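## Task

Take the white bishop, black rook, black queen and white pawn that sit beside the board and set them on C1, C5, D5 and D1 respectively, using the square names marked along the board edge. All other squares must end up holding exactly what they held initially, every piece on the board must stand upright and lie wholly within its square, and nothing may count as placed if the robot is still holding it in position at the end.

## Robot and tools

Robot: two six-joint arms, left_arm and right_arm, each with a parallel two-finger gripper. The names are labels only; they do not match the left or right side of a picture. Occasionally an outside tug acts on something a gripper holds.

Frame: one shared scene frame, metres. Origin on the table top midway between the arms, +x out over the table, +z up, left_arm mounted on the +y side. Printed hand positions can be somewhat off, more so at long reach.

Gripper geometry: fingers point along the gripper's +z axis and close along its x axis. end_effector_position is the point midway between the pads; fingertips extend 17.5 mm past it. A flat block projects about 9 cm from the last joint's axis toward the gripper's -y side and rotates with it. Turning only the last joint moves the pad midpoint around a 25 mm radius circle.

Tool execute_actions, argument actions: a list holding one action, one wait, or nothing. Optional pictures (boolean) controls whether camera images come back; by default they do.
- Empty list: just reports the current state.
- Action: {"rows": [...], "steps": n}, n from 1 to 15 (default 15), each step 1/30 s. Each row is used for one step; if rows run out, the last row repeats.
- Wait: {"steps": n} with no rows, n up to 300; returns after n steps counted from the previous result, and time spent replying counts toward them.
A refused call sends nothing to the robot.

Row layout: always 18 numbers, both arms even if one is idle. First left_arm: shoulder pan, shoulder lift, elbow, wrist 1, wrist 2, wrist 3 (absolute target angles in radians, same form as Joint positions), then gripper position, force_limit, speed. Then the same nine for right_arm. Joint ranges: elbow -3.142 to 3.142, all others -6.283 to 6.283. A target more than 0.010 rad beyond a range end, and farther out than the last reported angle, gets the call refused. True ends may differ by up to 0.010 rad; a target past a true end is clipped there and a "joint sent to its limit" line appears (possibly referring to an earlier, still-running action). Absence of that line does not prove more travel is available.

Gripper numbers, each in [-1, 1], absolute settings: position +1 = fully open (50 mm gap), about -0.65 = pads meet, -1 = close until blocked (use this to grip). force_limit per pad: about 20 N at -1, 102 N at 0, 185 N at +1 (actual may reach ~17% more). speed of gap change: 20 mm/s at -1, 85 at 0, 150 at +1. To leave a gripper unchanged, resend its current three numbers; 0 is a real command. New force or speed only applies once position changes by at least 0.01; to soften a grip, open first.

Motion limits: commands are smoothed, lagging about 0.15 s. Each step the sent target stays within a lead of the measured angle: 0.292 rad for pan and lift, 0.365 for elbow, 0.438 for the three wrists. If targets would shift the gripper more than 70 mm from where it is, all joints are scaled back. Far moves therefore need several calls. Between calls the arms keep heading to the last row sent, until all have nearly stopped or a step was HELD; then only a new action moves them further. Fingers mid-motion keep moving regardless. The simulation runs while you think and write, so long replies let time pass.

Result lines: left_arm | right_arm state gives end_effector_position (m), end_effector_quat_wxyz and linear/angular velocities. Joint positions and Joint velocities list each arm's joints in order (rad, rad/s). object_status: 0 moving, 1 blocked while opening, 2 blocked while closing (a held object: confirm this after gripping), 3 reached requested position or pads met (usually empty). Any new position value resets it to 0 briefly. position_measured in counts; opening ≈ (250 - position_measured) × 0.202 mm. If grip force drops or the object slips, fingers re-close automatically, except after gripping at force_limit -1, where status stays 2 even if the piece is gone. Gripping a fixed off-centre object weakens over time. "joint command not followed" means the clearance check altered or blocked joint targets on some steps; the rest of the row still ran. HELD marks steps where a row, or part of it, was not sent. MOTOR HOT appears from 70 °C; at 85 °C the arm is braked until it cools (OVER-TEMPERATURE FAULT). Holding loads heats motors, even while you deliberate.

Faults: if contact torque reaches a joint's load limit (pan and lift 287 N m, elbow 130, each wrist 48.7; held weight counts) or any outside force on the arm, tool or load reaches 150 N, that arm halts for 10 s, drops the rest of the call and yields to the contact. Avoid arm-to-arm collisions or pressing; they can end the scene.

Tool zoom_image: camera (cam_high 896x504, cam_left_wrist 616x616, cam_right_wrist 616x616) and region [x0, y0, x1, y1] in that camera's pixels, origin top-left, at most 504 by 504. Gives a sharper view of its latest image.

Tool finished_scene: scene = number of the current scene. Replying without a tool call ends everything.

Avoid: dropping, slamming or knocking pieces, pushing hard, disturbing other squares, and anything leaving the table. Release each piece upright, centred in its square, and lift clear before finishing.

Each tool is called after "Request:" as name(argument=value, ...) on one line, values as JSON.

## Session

Request:
execute_actions(actions=[])

Scene clock: 0.00 s of 5200.00 s.
left_arm: end_effector_position=(+0.6649, +0.5103, +0.3062) position_measured=3 object_status=3 end_effector_quat_wxyz=(-0.418, -0.438, +0.774, +0.186) end_effector_velocity=(-0.000, -0.000, -0.000) end_effector_angular_velocity=(+0.000, +0.001, -0.001) | right_arm: end_effector_position=(+0.3117, -0.5538, +0.1945) position_measured=3 object_status=3 end_effector_quat_wxyz=(-0.227, +0.347, +0.814, -0.407) end_effector_velocity=(+0.000, -0.000, +0.000) end_effector_angular_velocity=(-0.001, -0.001, -0.001)
Joint positions: left_arm=[ 2.593 -1.136  1.429 -0.962 -1.924 -2.772] | right_arm=[ 2.911 -1.715  2.446 -1.552 -2.257 -0.703]
Joint velocities: left_arm=[-0.     0.     0.     0.001  0.     0.001] | right_arm=[ 0.     0.    -0.001  0.    -0.     0.001]

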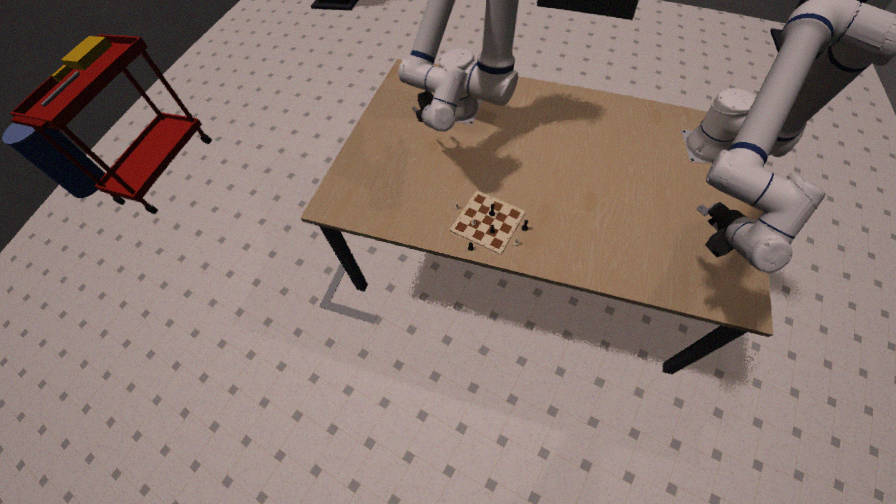

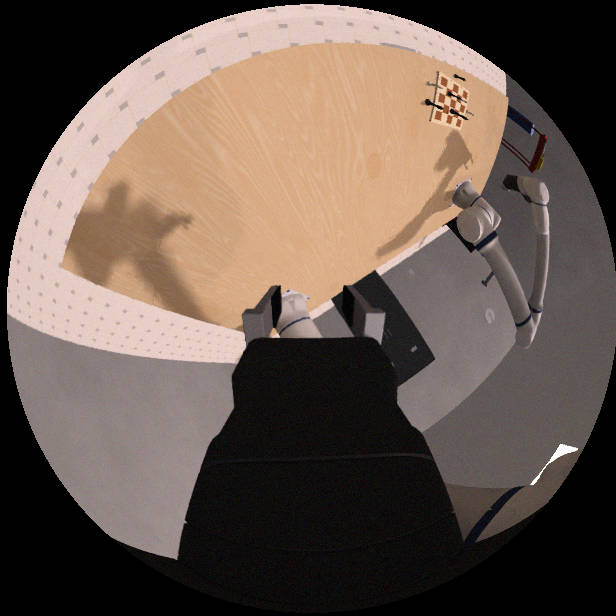

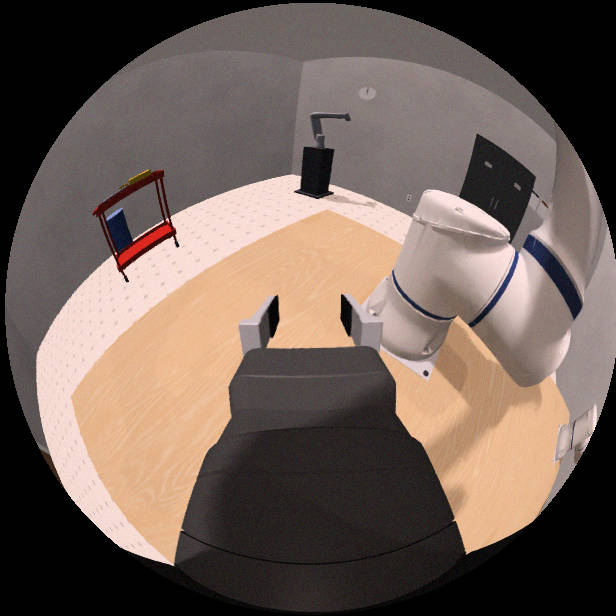

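Request:
execute_actions(actions=[{"rows":[[2.593,-1.136,1.429,-0.962,-1.924,-2.772,1,0,0,3.42,-1.3305,1.983,-2.2235,-1.571,-1.571,0.5,0.5,0]]}], pictures=false)

Request:
execute_actions(actions=[{"steps":60}])

Request:
zoom_image(camera="cam_right_wrist", region=[185,110,437,350])

Scene clock: 2.97 s of 5200.00 s.
left_arm: end_effector_position=(+0.6649, +0.5102, +0.3063) position_measured=3 object_status=3 end_effector_quat_wxyz=(-0.418, -0.438, +0.774, +0.186) end_effector_velocity=(+0.000, -0.001, -0.001) end_effector_angular_velocity=(-0.001, -0.000, -0.004) | right_arm: end_effector_position=(+0.4646, -0.4811, +0.1706) position_measured=78 object_status=3 end_effector_quat_wxyz=(-0.167, +0.281, +0.900, -0.287) end_effector_velocity=(+0.296, +0.203, -0.054) end_effector_angular_velocity=(+0.552, -0.332, +0.426)
Joint positions: left_arm=[ 2.593 -1.136  1.429 -0.962 -1.924 -2.772] | right_arm=[ 3.053 -1.575  2.273 -1.765 -2.044 -0.916]
Joint velocities: left_arm=[-0.002  0.001 -0.    -0.     0.001  0.002] | right_arm=[ 0.296  0.261 -0.309 -0.442  0.441 -0.44 ]
Steps of this call (steps 1 to 74: nothing new was sent; steps 75 to 89: all 15 steps of this action). Readings (joint positions | what the end effector reports):
75: left_arm=[2.593 -1.136 1.429 -0.962 -1.924 -2.772] | right_arm=[2.911 -1.715 2.445 -1.552 -2.257 -0.704] | left_arm position_measured=3 object_status=3 | right_arm position_measured=6 object_status=0
76: left_arm=[2.593 -1.136 1.429 -0.962 -1.924 -2.772] | right_arm=[2.920 -1.705 2.435 -1.566 -2.242 -0.718] | left_arm position_measured=3 object_status=3 | right_arm position_measured=20 object_status=0
78: left_arm=[2.593 -1.136 1.429 -0.962 -1.924 -2.772] | right_arm=[2.943 -1.683 2.405 -1.600 -2.209 -0.752] | left_arm position_measured=3 object_status=3 | right_arm position_measured=48 object_status=0
82: left_arm=[2.593 -1.136 1.429 -0.962 -1.924 -2.772] | right_arm=[2.984 -1.642 2.354 -1.662 -2.147 -0.813] | left_arm position_measured=3 object_status=3 | right_arm position_measured=78 object_status=0
89: the state above

Scene clock: 4.97 s of 5200.00 s.
left_arm: end_effector_position=(+0.6649, +0.5102, +0.3063) position_measured=3 object_status=3 end_effector_quat_wxyz=(-0.418, -0.438, +0.774, +0.186) end_effector_velocity=(-0.000, +0.001, +0.001) end_effector_angular_velocity=(+0.001, -0.000, +0.002) | right_arm: end_effector_position=(+0.7044, -0.1242, +0.1504) position_measured=78 object_status=3 end_effector_quat_wxyz=(+0.000, -0.146, +0.989, -0.000) end_effector_velocity=(-0.000, +0.000, +0.000) end_effector_angular_velocity=(+0.000, -0.001, +0.001)
Joint positions: left_arm=[ 2.593 -1.136  1.429 -0.962 -1.924 -2.772] | right_arm=[ 3.42  -1.331  1.983 -2.223 -1.571 -1.571]
Joint velocities: left_arm=[ 0.001 -0.002  0.001  0.    -0.    -0.001] | right_arm=[ 0.    -0.001  0.    -0.     0.    -0.   ]
Steps of this call (steps 1 to 60: the robot went on to your last target). Readings (joint positions | what the end effector reports):
1: left_arm=[2.593 -1.136 1.429 -0.962 -1.924 -2.772] | right_arm=[3.063 -1.566 2.263 -1.780 -2.029 -0.931] | left_arm position_measured=3 object_status=3 | right_arm position_measured=78 object_status=3
2: left_arm=[2.593 -1.136 1.429 -0.962 -1.924 -2.772] | right_arm=[3.073 -1.558 2.253 -1.795 -2.014 -0.946] | left_arm position_measured=3 object_status=3 | right_arm position_measured=78 object_status=3
4: left_arm=[2.593 -1.136 1.429 -0.962 -1.924 -2.772] | right_arm=[3.093 -1.542 2.234 -1.825 -1.983 -0.977] | left_arm position_measured=3 object_status=3 | right_arm position_measured=78 object_status=3
8: left_arm=[2.593 -1.136 1.429 -0.962 -1.924 -2.772] | right_arm=[3.136 -1.512 2.198 -1.882 -1.924 -1.041] | left_arm position_measured=3 object_status=3 | right_arm position_measured=78 object_status=3
60: the state above
All arms were judged still, so your last target was given up. Only a new action makes them travel on or press farther. Fingers that are still opening or closing keep moving.

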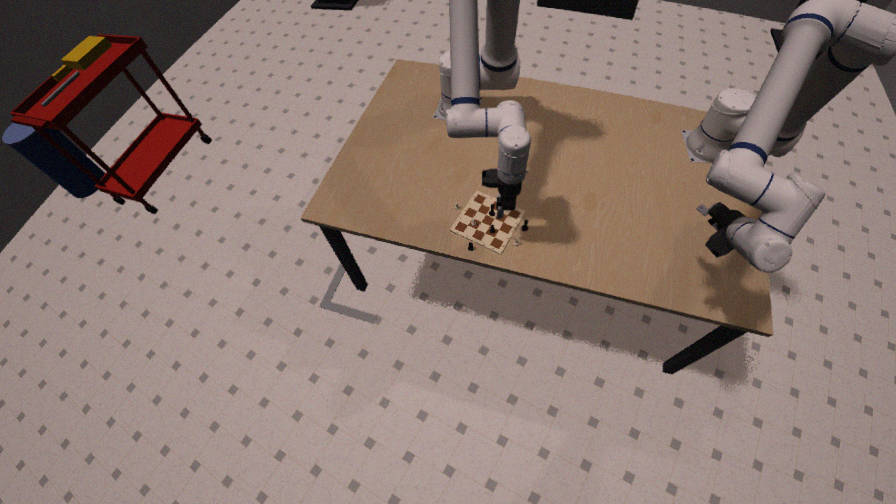

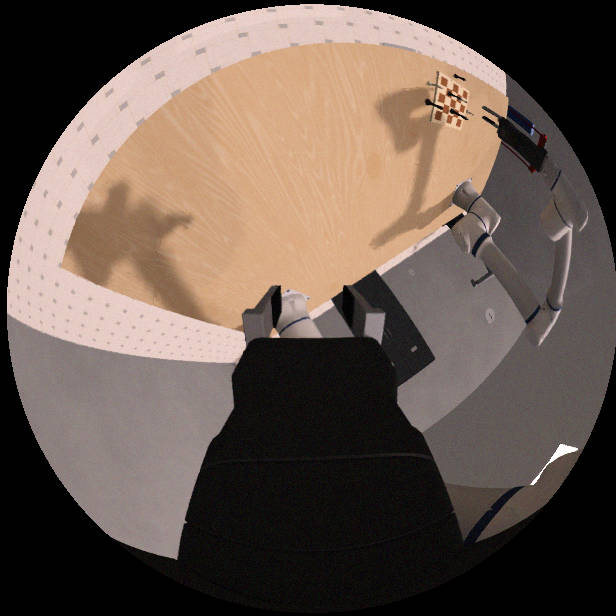

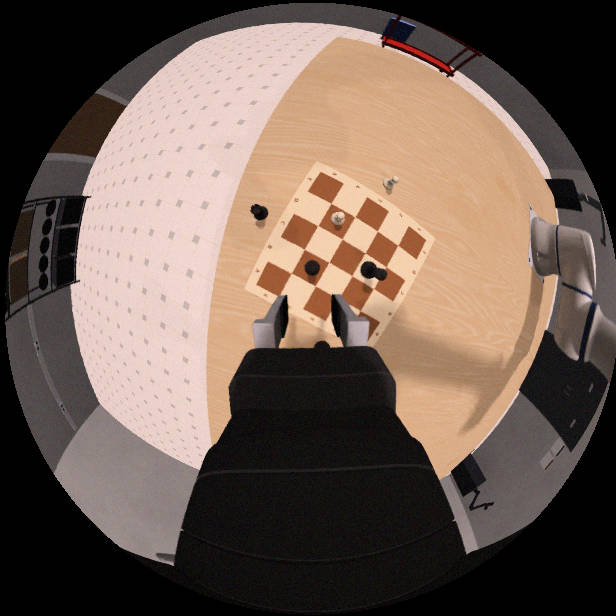

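Region (185, 110, 437, 350) of cam_right_wrist's 616x616 image, scaled by 2.000, with more detail than that image has; it fills the top 480 rows of this view, and the rest is white.

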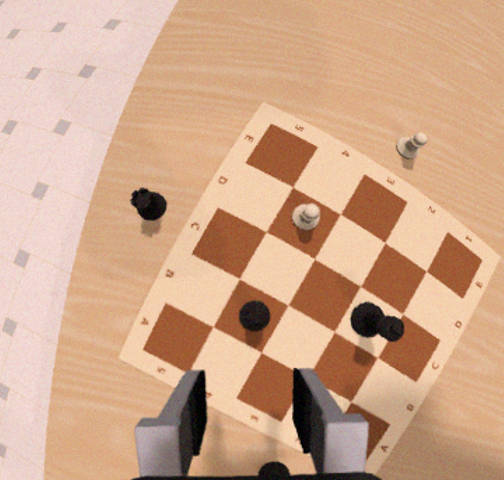

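Request:
execute_actions(actions=[{"rows":[[2.593,-1.136,1.429,-0.962,-1.924,-2.772,1,0,0,3.186,-1.452,2.278,-2.397,-1.571,-1.571,0.5,0.5,0]]}], pictures=false)

Request:
execute_actions(actions=[{"steps":20}])

Scene clock: 10.43 s of 5200.00 s.
left_arm: end_effector_position=(+0.6649, +0.5102, +0.3063) position_measured=3 object_status=3 end_effector_quat_wxyz=(-0.418, -0.438, +0.774, +0.186) end_effector_velocity=(+0.000, +0.000, -0.001) end_effector_angular_velocity=(+0.001, +0.002, +0.000) | right_arm: end_effector_position=(+0.6429, -0.2705, +0.0989) position_measured=78 object_status=3 end_effector_quat_wxyz=(+0.000, -0.046, +0.999, -0.000) end_effector_velocity=(-0.100, -0.164, -0.059) end_effector_angular_velocity=(-0.000, -0.012, -0.257)
Joint positions: left_arm=[ 2.593 -1.136  1.429 -0.962 -1.924 -2.772] | right_arm=[ 3.219 -1.435  2.236 -2.372 -1.571 -1.571]
Joint velocities: left_arm=[ 0.     0.002 -0.     0.001  0.    -0.   ] | right_arm=[-0.257 -0.136  0.317 -0.193 -0.001 -0.   ]
Steps of this call (steps 1 to 90: nothing new was sent; then 1.97 s passed at rest; steps 91 to 105: all 15 steps of this action). Readings (joint positions | what the end effector reports):
91: left_arm=[2.593 -1.136 1.429 -0.962 -1.924 -2.772] | right_arm=[3.420 -1.331 1.983 -2.224 -1.571 -1.571] | left_arm position_measured=3 object_status=3 | right_arm position_measured=78 object_status=3
92: left_arm=[2.593 -1.136 1.429 -0.962 -1.924 -2.772] | right_arm=[3.410 -1.336 1.995 -2.232 -1.571 -1.571] | left_arm position_measured=3 object_status=3 | right_arm position_measured=78 object_status=3
94: left_arm=[2.593 -1.136 1.429 -0.962 -1.924 -2.772] | right_arm=[3.378 -1.352 2.036 -2.254 -1.571 -1.571] | left_arm position_measured=3 object_status=3 | right_arm position_measured=78 object_status=3
98: left_arm=[2.593 -1.136 1.429 -0.962 -1.924 -2.772] | right_arm=[3.319 -1.383 2.111 -2.299 -1.571 -1.571] | left_arm position_measured=3 object_status=3 | right_arm position_measured=78 object_status=3
105: the state above

Scene clock: 11.10 s of 5200.00 s.
left_arm: end_effector_position=(+0.6649, +0.5102, +0.3063) position_measured=3 object_status=3 end_effector_quat_wxyz=(-0.418, -0.438, +0.774, +0.186) end_effector_velocity=(+0.000, +0.000, +0.001) end_effector_angular_velocity=(-0.002, -0.002, -0.001) | right_arm: end_effector_position=(+0.6288, -0.2911, +0.0906) position_measured=78 object_status=3 end_effector_quat_wxyz=(+0.000, -0.029, +1.000, -0.000) end_effector_velocity=(-0.001, -0.001, -0.001) end_effector_angular_velocity=(-0.001, +0.001, -0.001)
Joint positions: left_arm=[ 2.593 -1.136  1.429 -0.962 -1.924 -2.772] | right_arm=[ 3.186 -1.452  2.278 -2.397 -1.571 -1.571]
Joint velocities: left_arm=[ 0.    -0.001 -0.001  0.    -0.     0.002] | right_arm=[-0.001 -0.001  0.002 -0.001 -0.001 -0.001]
Steps of this call (steps 1 to 20: the robot went on to your last target). Readings (joint positions | what the end effector reports):
1: left_arm=[2.593 -1.136 1.429 -0.962 -1.924 -2.772] | right_arm=[3.212 -1.439 2.245 -2.378 -1.571 -1.571] | left_arm position_measured=3 object_status=3 | right_arm position_measured=78 object_status=3
2: left_arm=[2.593 -1.136 1.429 -0.962 -1.924 -2.772] | right_arm=[3.206 -1.442 2.253 -2.382 -1.571 -1.571] | left_arm position_measured=3 object_status=3 | right_arm position_measured=78 object_status=3
4: left_arm=[2.593 -1.136 1.429 -0.962 -1.924 -2.772] | right_arm=[3.198 -1.446 2.263 -2.388 -1.571 -1.571] | left_arm position_measured=3 object_status=3 | right_arm position_measured=78 object_status=3
8: left_arm=[2.593 -1.136 1.429 -0.962 -1.924 -2.772] | right_arm=[3.190 -1.450 2.273 -2.394 -1.571 -1.571] | left_arm position_measured=3 object_status=3 | right_arm position_measured=78 object_status=3
20: the state above

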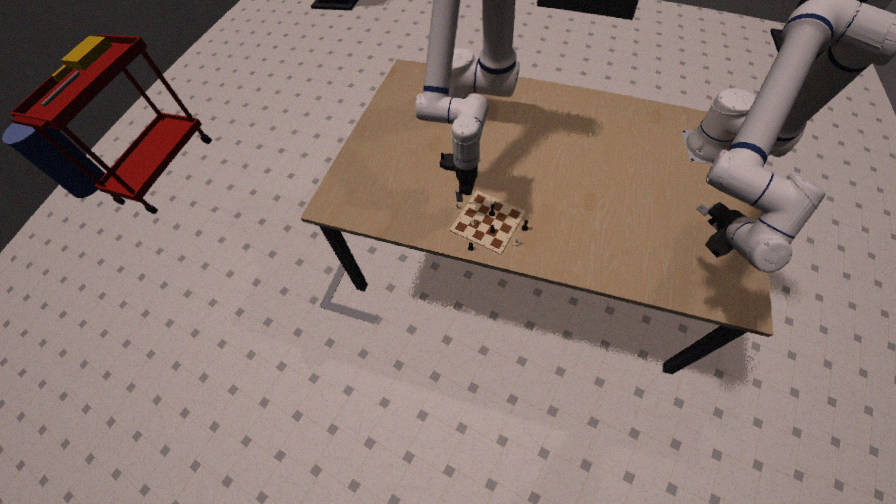

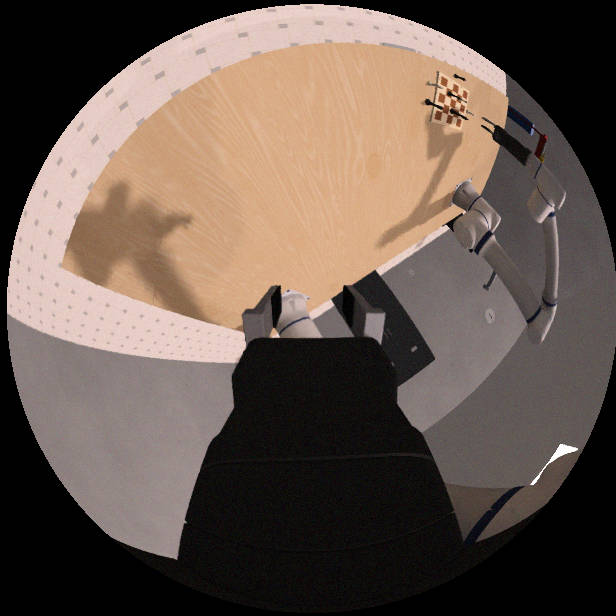

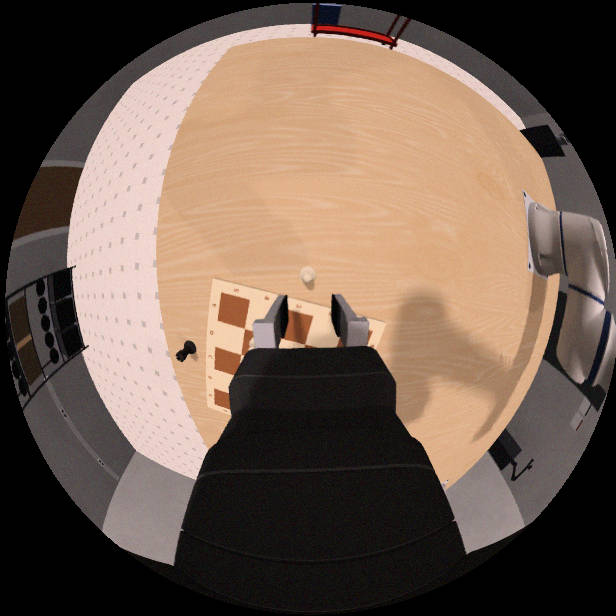

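Request:
execute_actions(actions=[{"rows":[[2.593,-1.136,1.429,-0.962,-1.924,-2.772,1,0,0,3.162,-1.3415,2.314,-2.5435,-1.571,-1.571,0.5,0.5,0]]}])

Request:
execute_actions(actions=[{"rows":[[2.593,-1.136,1.429,-0.962,-1.924,-2.772,1,0,0,3.162,-1.3415,2.314,-2.5435,-1.571,-1.571,-1,0.5,0]]}], pictures=false)

Request:
execute_actions(actions=[{"steps":6}], pictures=false)

Request:
execute_actions(actions=[{"rows":[[2.593,-1.136,1.429,-0.962,-1.924,-2.772,1,0,0,3.162,-1.46,2.288,-2.399,-1.571,-1.571,-1,0.5,0]]}], pictures=false)

Request:
execute_actions(actions=[{"rows":[[2.593,-1.136,1.429,-0.962,-1.924,-2.772,1,0,0,3.362,-1.46,2.288,-2.399,-1.571,-1.571,-1,0.5,0]]}], pictures=false)

Request:
execute_actions(actions=[{"steps":10}])

Scene clock: 20.53 s of 5200.00 s.
left_arm: end_effector_position=(+0.6649, +0.5102, +0.3063) position_measured=3 object_status=3 end_effector_quat_wxyz=(-0.418, -0.438, +0.774, +0.186) end_effector_velocity=(-0.001, +0.000, -0.001) end_effector_angular_velocity=(+0.001, +0.002, -0.000) | right_arm: end_effector_position=(+0.6345, -0.3044, +0.0288) position_measured=78 object_status=3 end_effector_quat_wxyz=(+0.000, -0.018, +1.000, -0.000) end_effector_velocity=(+0.001, -0.003, -0.014) end_effector_angular_velocity=(+0.000, -0.001, -0.006)
Joint positions: left_arm=[ 2.593 -1.136  1.429 -0.962 -1.924 -2.772] | right_arm=[ 3.163 -1.345  2.313 -2.539 -1.571 -1.571]
Joint velocities: left_arm=[-0.     0.     0.001  0.     0.     0.   ] | right_arm=[-0.006  0.026  0.008 -0.035  0.     0.   ]
Steps of this call (steps 1 to 15: the robot went on to your last target; steps 16 to 90: nothing new was sent; then 5.93 s passed at rest; steps 91 to 105: all 15 steps of this action). Readings (joint positions | what the end effector reports):
91: left_arm=[2.593 -1.136 1.429 -0.962 -1.924 -2.772] | right_arm=[3.186 -1.452 2.278 -2.397 -1.571 -1.571] | left_arm position_measured=3 object_status=3 | right_arm position_measured=78 object_status=3
92: left_arm=[2.593 -1.136 1.429 -0.962 -1.924 -2.772] | right_arm=[3.184 -1.442 2.281 -2.412 -1.571 -1.571] | left_arm position_measured=3 object_status=3 | right_arm position_measured=78 object_status=3
94: left_arm=[2.593 -1.136 1.429 -0.962 -1.924 -2.772] | right_arm=[3.175 -1.401 2.295 -2.464 -1.571 -1.571] | left_arm position_measured=3 object_status=3 | right_arm position_measured=78 object_status=3
98: left_arm=[2.593 -1.136 1.429 -0.962 -1.924 -2.772] | right_arm=[3.167 -1.363 2.307 -2.515 -1.571 -1.571] | left_arm position_measured=3 object_status=3 | right_arm position_measured=78 object_status=3
105: the state above

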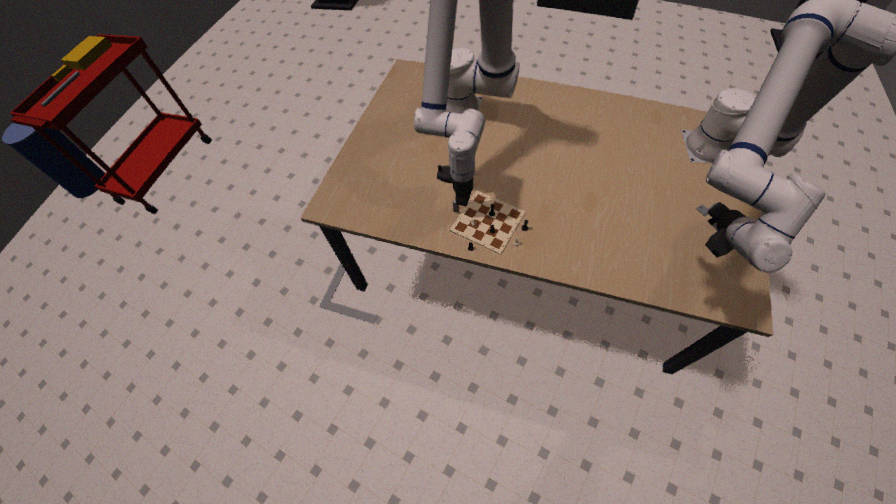

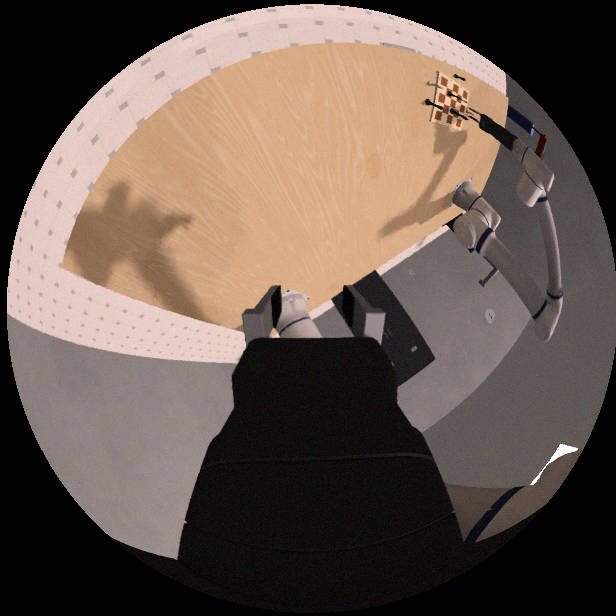

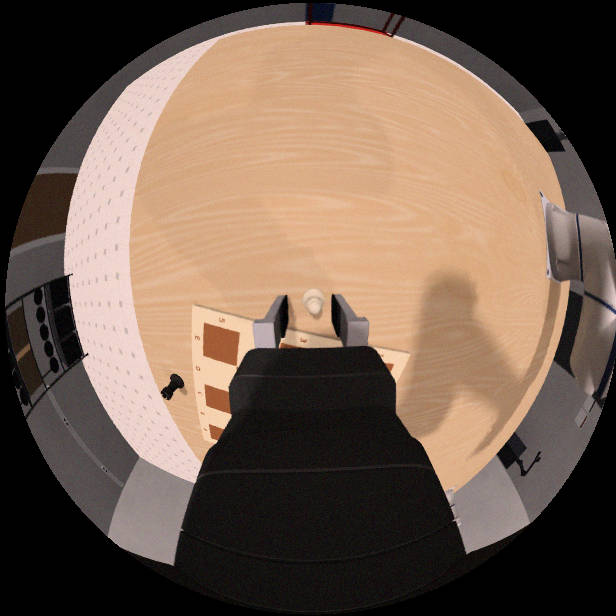

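Scene clock: 21.03 s of 5200.00 s.
left_arm: end_effector_position=(+0.6649, +0.5102, +0.3063) position_measured=3 object_status=3 end_effector_quat_wxyz=(-0.418, -0.438, +0.774, +0.186) end_effector_velocity=(+0.000, -0.000, +0.001) end_effector_angular_velocity=(-0.001, -0.002, -0.000) | right_arm: end_effector_position=(+0.6345, -0.3049, +0.0269) position_measured=213 object_status=0 end_effector_quat_wxyz=(+0.000, -0.017, +1.000, -0.000) end_effector_velocity=(+0.000, -0.000, +0.001) end_effector_angular_velocity=(-0.000, -0.002, +0.000)
Joint positions: left_arm=[ 2.593 -1.136  1.429 -0.962 -1.924 -2.772] | right_arm=[ 3.162 -1.342  2.314 -2.543 -1.571 -1.571]
Joint velocities: left_arm=[-0.    -0.001 -0.001  0.     0.     0.   ] | right_arm=[-0.    -0.001  0.    -0.001 -0.    -0.   ]
Steps of this call (steps 1 to 15: all 15 steps of this action). Readings (joint positions | what the end effector reports):
1: left_arm=[2.593 -1.136 1.429 -0.962 -1.924 -2.772] | right_arm=[3.163 -1.344 2.313 -2.540 -1.571 -1.571] | left_arm position_measured=3 object_status=3 | right_arm position_measured=81 object_status=0
2: left_arm=[2.593 -1.136 1.429 -0.962 -1.924 -2.772] | right_arm=[3.162 -1.344 2.313 -2.541 -1.571 -1.571] | left_arm position_measured=3 object_status=3 | right_arm position_measured=95 object_status=0
4: left_arm=[2.593 -1.136 1.429 -0.962 -1.924 -2.772] | right_arm=[3.162 -1.343 2.314 -2.542 -1.571 -1.571] | left_arm position_measured=3 object_status=3 | right_arm position_measured=123 object_status=0
8: left_arm=[2.593 -1.136 1.429 -0.962 -1.924 -2.772] | right_arm=[3.162 -1.342 2.314 -2.543 -1.571 -1.571] | left_arm position_measured=3 object_status=3 | right_arm position_measured=180 object_status=0
15: the state above

Scene clock: 21.23 s of 5200.00 s.
left_arm: end_effector_position=(+0.6649, +0.5102, +0.3063) position_measured=3 object_status=3 end_effector_quat_wxyz=(-0.418, -0.438, +0.774, +0.186) end_effector_velocity=(+0.000, +0.000, +0.001) end_effector_angular_velocity=(-0.000, -0.002, +0.001) | right_arm: end_effector_position=(+0.6345, -0.3049, +0.0268) position_measured=213 object_status=2 end_effector_quat_wxyz=(+0.000, -0.017, +1.000, -0.000) end_effector_velocity=(-0.001, +0.000, +0.000) end_effector_angular_velocity=(+0.000, -0.000, -0.000)
Joint positions: left_arm=[ 2.593 -1.136  1.429 -0.962 -1.924 -2.772] | right_arm=[ 3.162 -1.342  2.314 -2.543 -1.571 -1.571]
Joint velocities: left_arm=[ 0.    -0.001 -0.001  0.    -0.    -0.001] | right_arm=[ 0.    -0.001  0.001 -0.     0.     0.   ]
Steps of this call (steps 1 to 6: the robot went on to your last target). Readings (joint positions | what the end effector reports):
1: left_arm=[2.593 -1.136 1.429 -0.962 -1.924 -2.772] | right_arm=[3.162 -1.342 2.314 -2.543 -1.571 -1.571] | left_arm position_measured=3 object_status=3 | right_arm position_measured=213 object_status=0
2: left_arm=[2.593 -1.136 1.429 -0.962 -1.924 -2.772] | right_arm=[3.162 -1.342 2.314 -2.543 -1.571 -1.571] | left_arm position_measured=3 object_status=3 | right_arm position_measured=213 object_status=2
4: left_arm=[2.593 -1.136 1.429 -0.962 -1.924 -2.772] | right_arm=[3.162 -1.342 2.314 -2.543 -1.571 -1.571] | left_arm position_measured=3 object_status=3 | right_arm position_measured=213 object_status=2
6: the state above

Scene clock: 21.73 s of 5200.00 s.
left_arm: end_effector_position=(+0.6649, +0.5102, +0.3063) position_measured=3 object_status=3 end_effector_quat_wxyz=(-0.418, -0.438, +0.774, +0.186) end_effector_velocity=(+0.000, -0.000, -0.000) end_effector_angular_velocity=(-0.000, +0.000, -0.000) | right_arm: end_effector_position=(+0.6277, -0.3051, +0.0883) position_measured=213 object_status=2 end_effector_quat_wxyz=(+0.000, -0.017, +1.000, -0.000) end_effector_velocity=(-0.002, -0.000, +0.017) end_effector_angular_velocity=(-0.000, -0.002, +0.000)
Joint positions: left_arm=[ 2.593 -1.136  1.429 -0.962 -1.924 -2.772] | right_arm=[ 3.162 -1.456  2.289 -2.404 -1.571 -1.571]
Joint velocities: left_arm=[-0.     0.001  0.    -0.    -0.     0.   ] | right_arm=[ 0.    -0.03  -0.007  0.035 -0.    -0.   ]
Steps of this call (steps 1 to 15: all 15 steps of this action). Readings (joint positions | what the end effector reports):
1: left_arm=[2.593 -1.136 1.429 -0.962 -1.924 -2.772] | right_arm=[3.162 -1.342 2.314 -2.543 -1.571 -1.571] | left_arm position_measured=3 object_status=3 | right_arm position_measured=213 object_status=2
2: left_arm=[2.593 -1.136 1.429 -0.962 -1.924 -2.772] | right_arm=[3.162 -1.352 2.313 -2.530 -1.571 -1.571] | left_arm position_measured=3 object_status=3 | right_arm position_measured=213 object_status=2
4: left_arm=[2.593 -1.136 1.429 -0.962 -1.924 -2.772] | right_arm=[3.162 -1.395 2.302 -2.479 -1.571 -1.571] | left_arm position_measured=3 object_status=3 | right_arm position_measured=213 object_status=2
8: left_arm=[2.593 -1.136 1.429 -0.962 -1.924 -2.772] | right_arm=[3.162 -1.437 2.293 -2.427 -1.571 -1.571] | left_arm position_measured=3 object_status=3 | right_arm position_measured=213 object_status=2
15: the state above

Scene clock: 22.23 s of 5200.00 s.
left_arm: end_effector_position=(+0.6649, +0.5102, +0.3063) position_measured=3 object_status=3 end_effector_quat_wxyz=(-0.418, -0.438, +0.774, +0.186) end_effector_velocity=(+0.000, +0.001, -0.001) end_effector_angular_velocity=(-0.001, +0.001, -0.000) | right_arm: end_effector_position=(+0.5848, -0.2014, +0.0903) position_measured=213 object_status=2 end_effector_quat_wxyz=(+0.000, -0.112, +0.994, -0.000) end_effector_velocity=(-0.022, +0.042, +0.001) end_effector_angular_velocity=(+0.001, -0.001, +0.080)
Joint positions: left_arm=[ 2.593 -1.136  1.429 -0.962 -1.924 -2.772] | right_arm=[ 3.352 -1.46   2.288 -2.399 -1.571 -1.571]
Joint velocities: left_arm=[ 0.001  0.001  0.    -0.     0.     0.002] | right_arm=[ 0.08  -0.002 -0.001  0.001  0.001  0.   ]
Steps of this call (steps 1 to 15: all 15 steps of this action). Readings (joint positions | what the end effector reports):
1: left_arm=[2.593 -1.136 1.429 -0.962 -1.924 -2.772] | right_arm=[3.162 -1.457 2.289 -2.403 -1.571 -1.571] | left_arm position_measured=3 object_status=3 | right_arm position_measured=213 object_status=2
2: left_arm=[2.593 -1.136 1.429 -0.962 -1.924 -2.772] | right_arm=[3.173 -1.457 2.288 -2.402 -1.571 -1.571] | left_arm position_measured=3 object_status=3 | right_arm position_measured=213 object_status=2
4: left_arm=[2.593 -1.136 1.429 -0.962 -1.924 -2.772] | right_arm=[3.217 -1.458 2.288 -2.401 -1.571 -1.571] | left_arm position_measured=3 object_status=3 | right_arm position_measured=213 object_status=2
8: left_arm=[2.593 -1.136 1.429 -0.962 -1.924 -2.772] | right_arm=[3.298 -1.459 2.288 -2.400 -1.571 -1.571] | left_arm position_measured=3 object_status=3 | right_arm position_measured=213 object_status=2
15: the state above

Scene clock: 22.57 s of 5200.00 s.
left_arm: end_effector_position=(+0.6649, +0.5102, +0.3063) position_measured=3 object_status=3 end_effector_quat_wxyz=(-0.418, -0.438, +0.774, +0.186) end_effector_velocity=(-0.000, +0.000, -0.001) end_effector_angular_velocity=(+0.001, +0.003, +0.001) | right_arm: end_effector_position=(+0.5821, -0.1964, +0.0904) position_measured=213 object_status=2 end_effector_quat_wxyz=(+0.000, -0.117, +0.993, -0.000) end_effector_velocity=(-0.002, +0.003, -0.001) end_effector_angular_velocity=(+0.001, +0.002, +0.008)
Joint positions: left_arm=[ 2.593 -1.136  1.429 -0.962 -1.924 -2.772] | right_arm=[ 3.361 -1.46   2.288 -2.399 -1.571 -1.571]
Joint velocities: left_arm=[ 0.     0.001  0.001  0.    -0.001 -0.   ] | right_arm=[ 0.006  0.     0.001  0.     0.001 -0.001]
Steps of this call (steps 1 to 10: the robot went on to your last target). Readings (joint positions | what the end effector reports):
1: left_arm=[2.593 -1.136 1.429 -0.962 -1.924 -2.772] | right_arm=[3.354 -1.460 2.288 -2.399 -1.571 -1.571] | left_arm position_measured=3 object_status=3 | right_arm position_measured=213 object_status=2
2: left_arm=[2.593 -1.136 1.429 -0.962 -1.924 -2.772] | right_arm=[3.356 -1.460 2.288 -2.399 -1.571 -1.571] | left_arm position_measured=3 object_status=3 | right_arm position_measured=213 object_status=2
4: left_arm=[2.593 -1.136 1.429 -0.962 -1.924 -2.772] | right_arm=[3.358 -1.460 2.288 -2.399 -1.571 -1.571] | left_arm position_measured=3 object_status=3 | right_arm position_measured=213 object_status=2
8: left_arm=[2.593 -1.136 1.429 -0.962 -1.924 -2.772] | right_arm=[3.361 -1.460 2.288 -2.399 -1.571 -1.571] | left_arm position_measured=3 object_status=3 | right_arm position_measured=213 object_status=2
10: the state above

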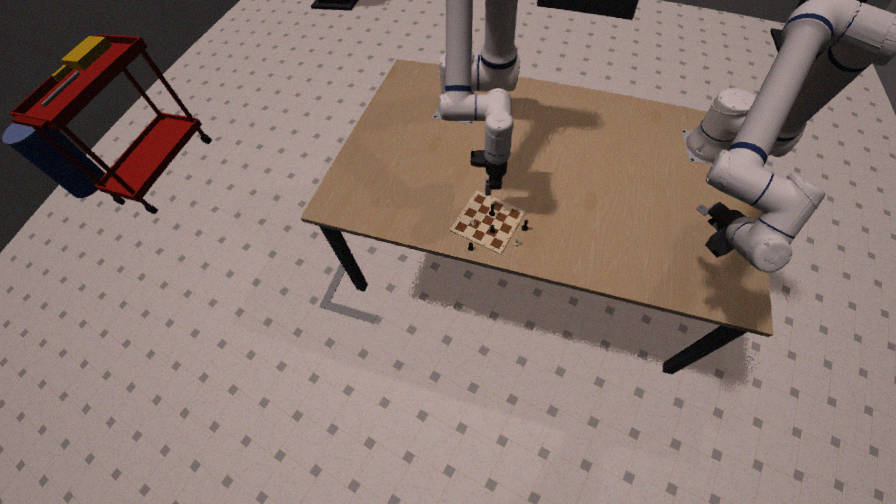

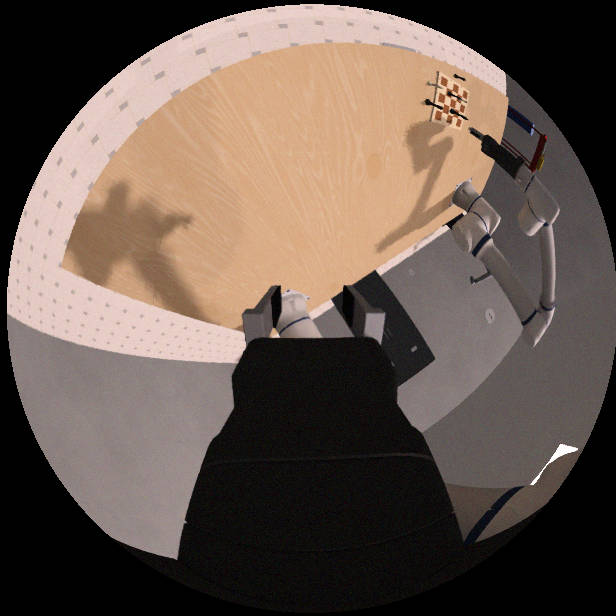

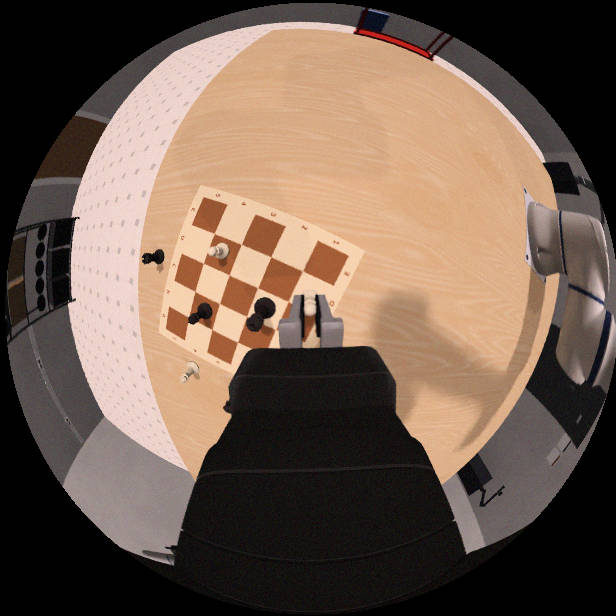

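Request:
execute_actions(actions=[{"rows":[[2.593,-1.136,1.429,-0.962,-1.924,-2.772,1,0,0,3.376,-1.3645,2.323,-2.5295,-1.571,-1.571,-1,0.5,0]]}], pictures=false)

Request:
execute_actions(actions=[{"rows":[[2.593,-1.136,1.429,-0.962,-1.924,-2.772,1,0,0,3.376,-1.3645,2.323,-2.5295,-1.571,-1.571,0,0.5,-0.5]],"steps":12}], pictures=false)

Request:
execute_actions(actions=[{"rows":[[2.593,-1.136,1.429,-0.962,-1.924,-2.772,1,0,0,3.376,-1.49,2.278,-2.359,-1.571,-1.571,0,0.5,-0.5]]}])

Request:
execute_actions(actions=[{"rows":[[2.593,-1.136,1.429,-0.962,-1.924,-2.772,1,0,0,3.29,-1.214,1.898,-2.255,-1.571,-1.571,0.5,0.5,0]]}], pictures=false)

Request:
execute_actions(actions=[{"steps":20}])

Scene clock: 28.40 s of 5200.00 s.
left_arm: end_effector_position=(+0.6649, +0.5102, +0.3063) position_measured=3 object_status=3 end_effector_quat_wxyz=(-0.418, -0.438, +0.774, +0.186) end_effector_velocity=(+0.001, -0.000, -0.001) end_effector_angular_velocity=(+0.000, +0.000, +0.001) | right_arm: end_effector_position=(+0.5781, -0.1889, +0.0361) position_measured=213 object_status=2 end_effector_quat_wxyz=(+0.000, -0.124, +0.992, -0.000) end_effector_velocity=(-0.001, +0.002, -0.013) end_effector_angular_velocity=(+0.000, -0.000, +0.004)
Joint positions: left_arm=[ 2.593 -1.136  1.429 -0.962 -1.924 -2.772] | right_arm=[ 3.376 -1.367  2.322 -2.526 -1.571 -1.571]
Joint velocities: left_arm=[ 0.     0.001 -0.001 -0.    -0.001 -0.001] | right_arm=[ 0.003  0.022  0.008 -0.03   0.    -0.   ]
Steps of this call (steps 1 to 30: the robot went on to your last target; steps 31 to 100: nothing new was sent; then 2.00 s passed at rest; steps 101 to 115: all 15 steps of this action). Readings (joint positions | what the end effector reports):
101: left_arm=[2.593 -1.136 1.429 -0.962 -1.924 -2.772] | right_arm=[3.362 -1.460 2.288 -2.399 -1.571 -1.571] | left_arm position_measured=3 object_status=3 | right_arm position_measured=213 object_status=2
102: left_arm=[2.593 -1.136 1.429 -0.962 -1.924 -2.772] | right_arm=[3.364 -1.450 2.290 -2.414 -1.571 -1.571] | left_arm position_measured=3 object_status=3 | right_arm position_measured=213 object_status=2
104: left_arm=[2.593 -1.136 1.429 -0.962 -1.924 -2.772] | right_arm=[3.369 -1.414 2.305 -2.461 -1.571 -1.571] | left_arm position_measured=3 object_status=3 | right_arm position_measured=213 object_status=2
108: left_arm=[2.593 -1.136 1.429 -0.962 -1.924 -2.772] | right_arm=[3.373 -1.382 2.316 -2.505 -1.571 -1.571] | left_arm position_measured=3 object_status=3 | right_arm position_measured=213 object_status=2
115: the state above

Scene clock: 28.80 s of 5200.00 s.
left_arm: end_effector_position=(+0.6649, +0.5102, +0.3063) position_measured=3 object_status=3 end_effector_quat_wxyz=(-0.418, -0.438, +0.774, +0.186) end_effector_velocity=(+0.000, -0.000, -0.001) end_effector_angular_velocity=(-0.001, +0.001, -0.001) | right_arm: end_effector_position=(+0.5778, -0.1887, +0.0345) position_measured=152 object_status=0 end_effector_quat_wxyz=(+0.000, -0.124, +0.992, -0.000) end_effector_velocity=(-0.001, +0.000, -0.001) end_effector_angular_velocity=(+0.000, +0.001, -0.000)
Joint positions: left_arm=[ 2.593 -1.136  1.429 -0.962 -1.924 -2.772] | right_arm=[ 3.376 -1.365  2.323 -2.529 -1.571 -1.571]
Joint velocities: left_arm=[-0.     0.001  0.    -0.    -0.     0.001] | right_arm=[ 0.     0.001  0.001 -0.001  0.     0.001]
Steps of this call (steps 1 to 12: all 12 steps of this action). Readings (joint positions | what the end effector reports):
1: left_arm=[2.593 -1.136 1.429 -0.962 -1.924 -2.772] | right_arm=[3.376 -1.367 2.322 -2.526 -1.571 -1.571] | left_arm position_measured=3 object_status=3 | right_arm position_measured=211 object_status=0
2: left_arm=[2.593 -1.136 1.429 -0.962 -1.924 -2.772] | right_arm=[3.376 -1.366 2.322 -2.527 -1.571 -1.571] | left_arm position_measured=3 object_status=3 | right_arm position_measured=203 object_status=0
4: left_arm=[2.593 -1.136 1.429 -0.962 -1.924 -2.772] | right_arm=[3.376 -1.366 2.323 -2.528 -1.571 -1.571] | left_arm position_measured=3 object_status=3 | right_arm position_measured=185 object_status=0
8: left_arm=[2.593 -1.136 1.429 -0.962 -1.924 -2.772] | right_arm=[3.376 -1.365 2.323 -2.529 -1.571 -1.571] | left_arm position_measured=3 object_status=3 | right_arm position_measured=153 object_status=0
12: the state above

Scene clock: 29.30 s of 5200.00 s.
left_arm: end_effector_position=(+0.6649, +0.5102, +0.3063) position_measured=3 object_status=3 end_effector_quat_wxyz=(-0.418, -0.438, +0.774, +0.186) end_effector_velocity=(+0.001, -0.000, +0.002) end_effector_angular_velocity=(-0.000, -0.003, +0.001) | right_arm: end_effector_position=(+0.5763, -0.1890, +0.1054) position_measured=152 object_status=3 end_effector_quat_wxyz=(+0.000, -0.124, +0.992, -0.000) end_effector_velocity=(-0.001, -0.000, +0.020) end_effector_angular_velocity=(+0.001, -0.002, +0.000)
Joint positions: left_arm=[ 2.593 -1.136  1.429 -0.962 -1.924 -2.772] | right_arm=[ 3.376 -1.486  2.28  -2.365 -1.571 -1.571]
Joint velocities: left_arm=[ 0.    -0.001 -0.002  0.    -0.    -0.001] | right_arm=[ 0.    -0.033 -0.012  0.043  0.    -0.   ]
Steps of this call (steps 1 to 15: all 15 steps of this action). Readings (joint positions | what the end effector reports):
1: left_arm=[2.593 -1.136 1.429 -0.962 -1.924 -2.772] | right_arm=[3.376 -1.365 2.323 -2.529 -1.571 -1.571] | left_arm position_measured=3 object_status=3 | right_arm position_measured=152 object_status=0
2: left_arm=[2.593 -1.136 1.429 -0.962 -1.924 -2.772] | right_arm=[3.376 -1.375 2.320 -2.514 -1.571 -1.571] | left_arm position_measured=3 object_status=3 | right_arm position_measured=152 object_status=0
4: left_arm=[2.593 -1.136 1.429 -0.962 -1.924 -2.772] | right_arm=[3.376 -1.419 2.303 -2.456 -1.571 -1.571] | left_arm position_measured=3 object_status=3 | right_arm position_measured=152 object_status=3
8: left_arm=[2.593 -1.136 1.429 -0.962 -1.924 -2.772] | right_arm=[3.376 -1.465 2.287 -2.393 -1.571 -1.571] | left_arm position_measured=3 object_status=3 | right_arm position_measured=152 object_status=3
15: the state above

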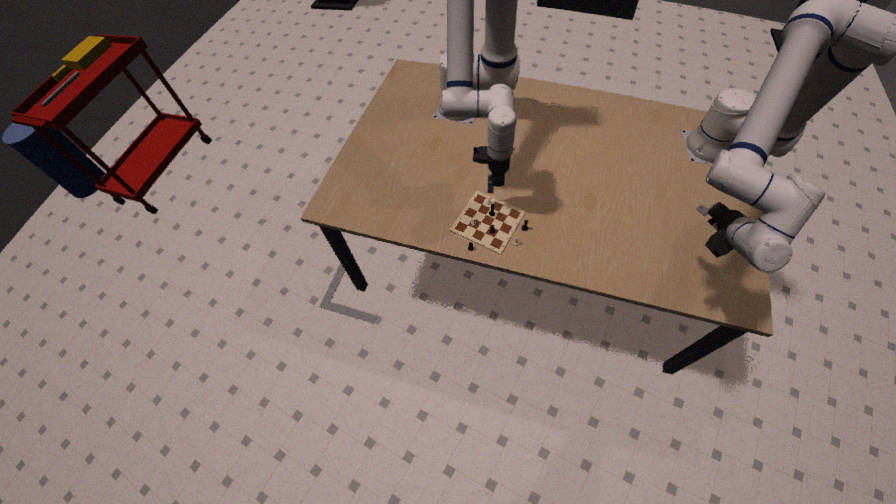

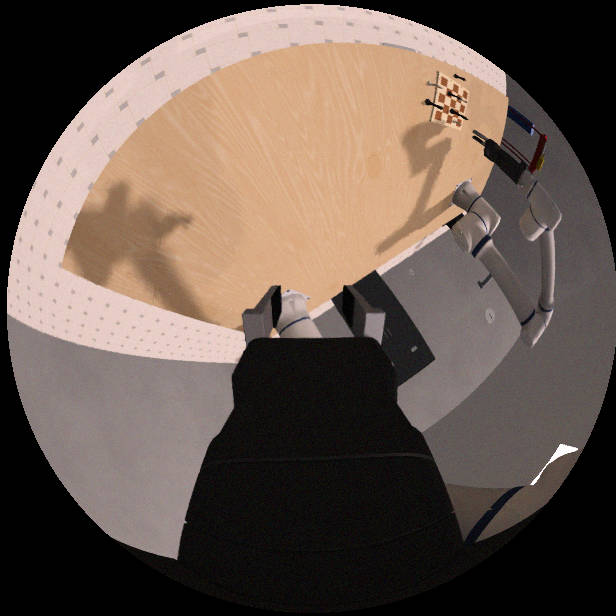

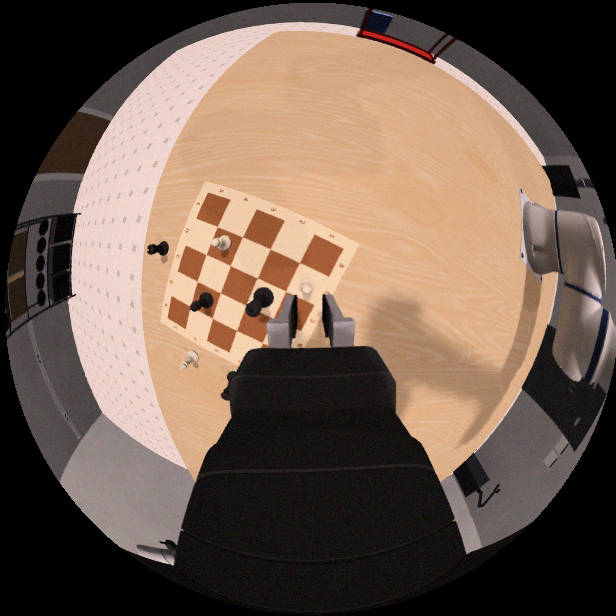

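Scene clock: 29.80 s of 5200.00 s.
left_arm: end_effector_position=(+0.6649, +0.5102, +0.3063) position_measured=3 object_status=3 end_effector_quat_wxyz=(-0.418, -0.438, +0.774, +0.186) end_effector_velocity=(-0.001, -0.001, -0.000) end_effector_angular_velocity=(+0.001, +0.001, -0.001) | right_arm: end_effector_position=(+0.7485, -0.1949, +0.1164) position_measured=78 object_status=3 end_effector_quat_wxyz=(-0.000, -0.091, +0.996, -0.000) end_effector_velocity=(+0.364, -0.037, -0.000) end_effector_angular_velocity=(+0.000, -0.004, -0.141)
Joint positions: left_arm=[ 2.593 -1.136  1.429 -0.962 -1.924 -2.772] | right_arm=[ 3.311 -1.279  1.989 -2.281 -1.571 -1.571]
Joint velocities: left_arm=[-0.002  0.     0.001  0.    -0.    -0.001] | right_arm=[-0.141  0.444 -0.624  0.175 -0.     0.   ]
Steps of this call (steps 1 to 15: all 15 steps of this action). Readings (joint positions | what the end effector reports):
1: left_arm=[2.593 -1.136 1.429 -0.962 -1.924 -2.772] | right_arm=[3.376 -1.486 2.279 -2.363 -1.571 -1.571] | left_arm position_measured=3 object_status=3 | right_arm position_measured=149 object_status=0
2: left_arm=[2.593 -1.136 1.429 -0.962 -1.924 -2.772] | right_arm=[3.373 -1.477 2.266 -2.358 -1.571 -1.571] | left_arm position_measured=3 object_status=3 | right_arm position_measured=135 object_status=0
4: left_arm=[2.593 -1.136 1.429 -0.962 -1.924 -2.772] | right_arm=[3.362 -1.444 2.220 -2.346 -1.571 -1.571] | left_arm position_measured=3 object_status=3 | right_arm position_measured=106 object_status=0
8: left_arm=[2.593 -1.136 1.429 -0.962 -1.924 -2.772] | right_arm=[3.344 -1.385 2.137 -2.323 -1.571 -1.571] | left_arm position_measured=3 object_status=3 | right_arm position_measured=78 object_status=0
15: the state above

Scene clock: 30.47 s of 5200.00 s.
left_arm: end_effector_position=(+0.6649, +0.5102, +0.3063) position_measured=3 object_status=3 end_effector_quat_wxyz=(-0.418, -0.438, +0.774, +0.186) end_effector_velocity=(+0.000, -0.000, -0.000) end_effector_angular_velocity=(+0.001, -0.000, -0.000) | right_arm: end_effector_position=(+0.8009, -0.2013, +0.1152) position_measured=78 object_status=3 end_effector_quat_wxyz=(+0.000, -0.081, +0.997, -0.000) end_effector_velocity=(+0.002, -0.000, +0.000) end_effector_angular_velocity=(+0.000, -0.001, -0.002)
Joint positions: left_arm=[ 2.593 -1.136  1.429 -0.962 -1.924 -2.772] | right_arm=[ 3.29  -1.214  1.899 -2.255 -1.571 -1.571]
Joint velocities: left_arm=[-0.     0.001 -0.001 -0.     0.    -0.001] | right_arm=[-0.001  0.002 -0.004  0.001  0.     0.   ]
Steps of this call (steps 1 to 20: the robot went on to your last target). Readings (joint positions | what the end effector reports):
1: left_arm=[2.593 -1.136 1.429 -0.962 -1.924 -2.772] | right_arm=[3.306 -1.265 1.969 -2.275 -1.571 -1.571] | left_arm position_measured=3 object_status=3 | right_arm position_measured=78 object_status=3
2: left_arm=[2.593 -1.136 1.429 -0.962 -1.924 -2.772] | right_arm=[3.302 -1.253 1.953 -2.271 -1.571 -1.571] | left_arm position_measured=3 object_status=3 | right_arm position_measured=78 object_status=3
4: left_arm=[2.593 -1.136 1.429 -0.962 -1.924 -2.772] | right_arm=[3.297 -1.237 1.931 -2.264 -1.571 -1.571] | left_arm position_measured=3 object_status=3 | right_arm position_measured=78 object_status=3
8: left_arm=[2.593 -1.136 1.429 -0.962 -1.924 -2.772] | right_arm=[3.293 -1.222 1.910 -2.258 -1.571 -1.571] | left_arm position_measured=3 object_status=3 | right_arm position_measured=78 object_status=3
20: the state above

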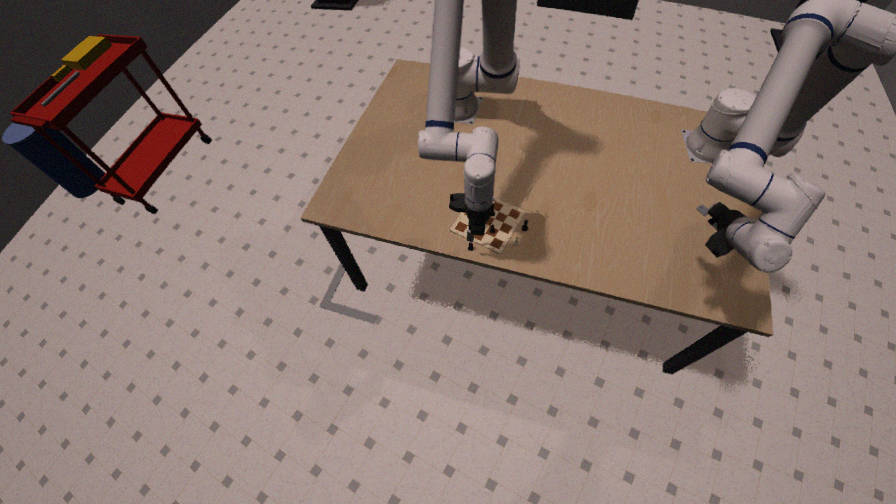

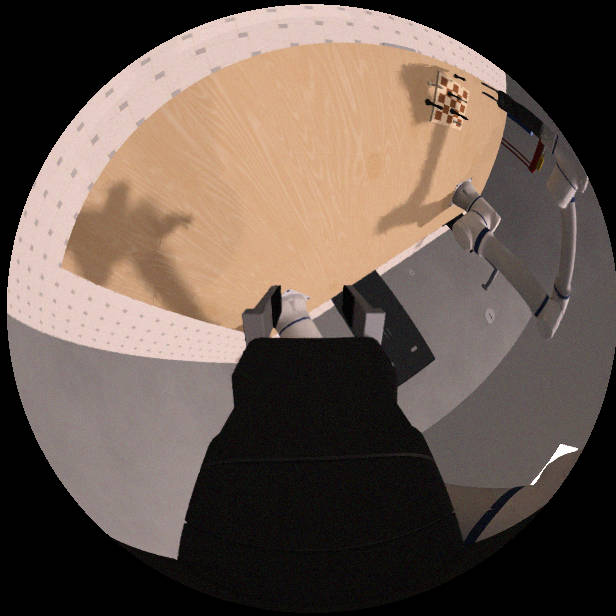

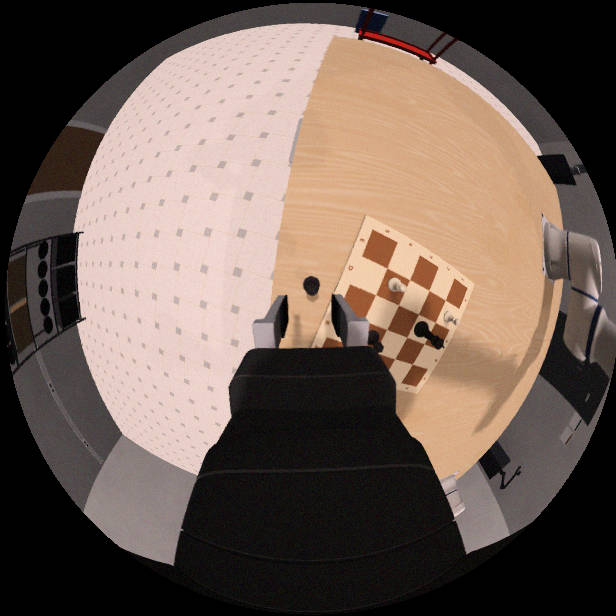

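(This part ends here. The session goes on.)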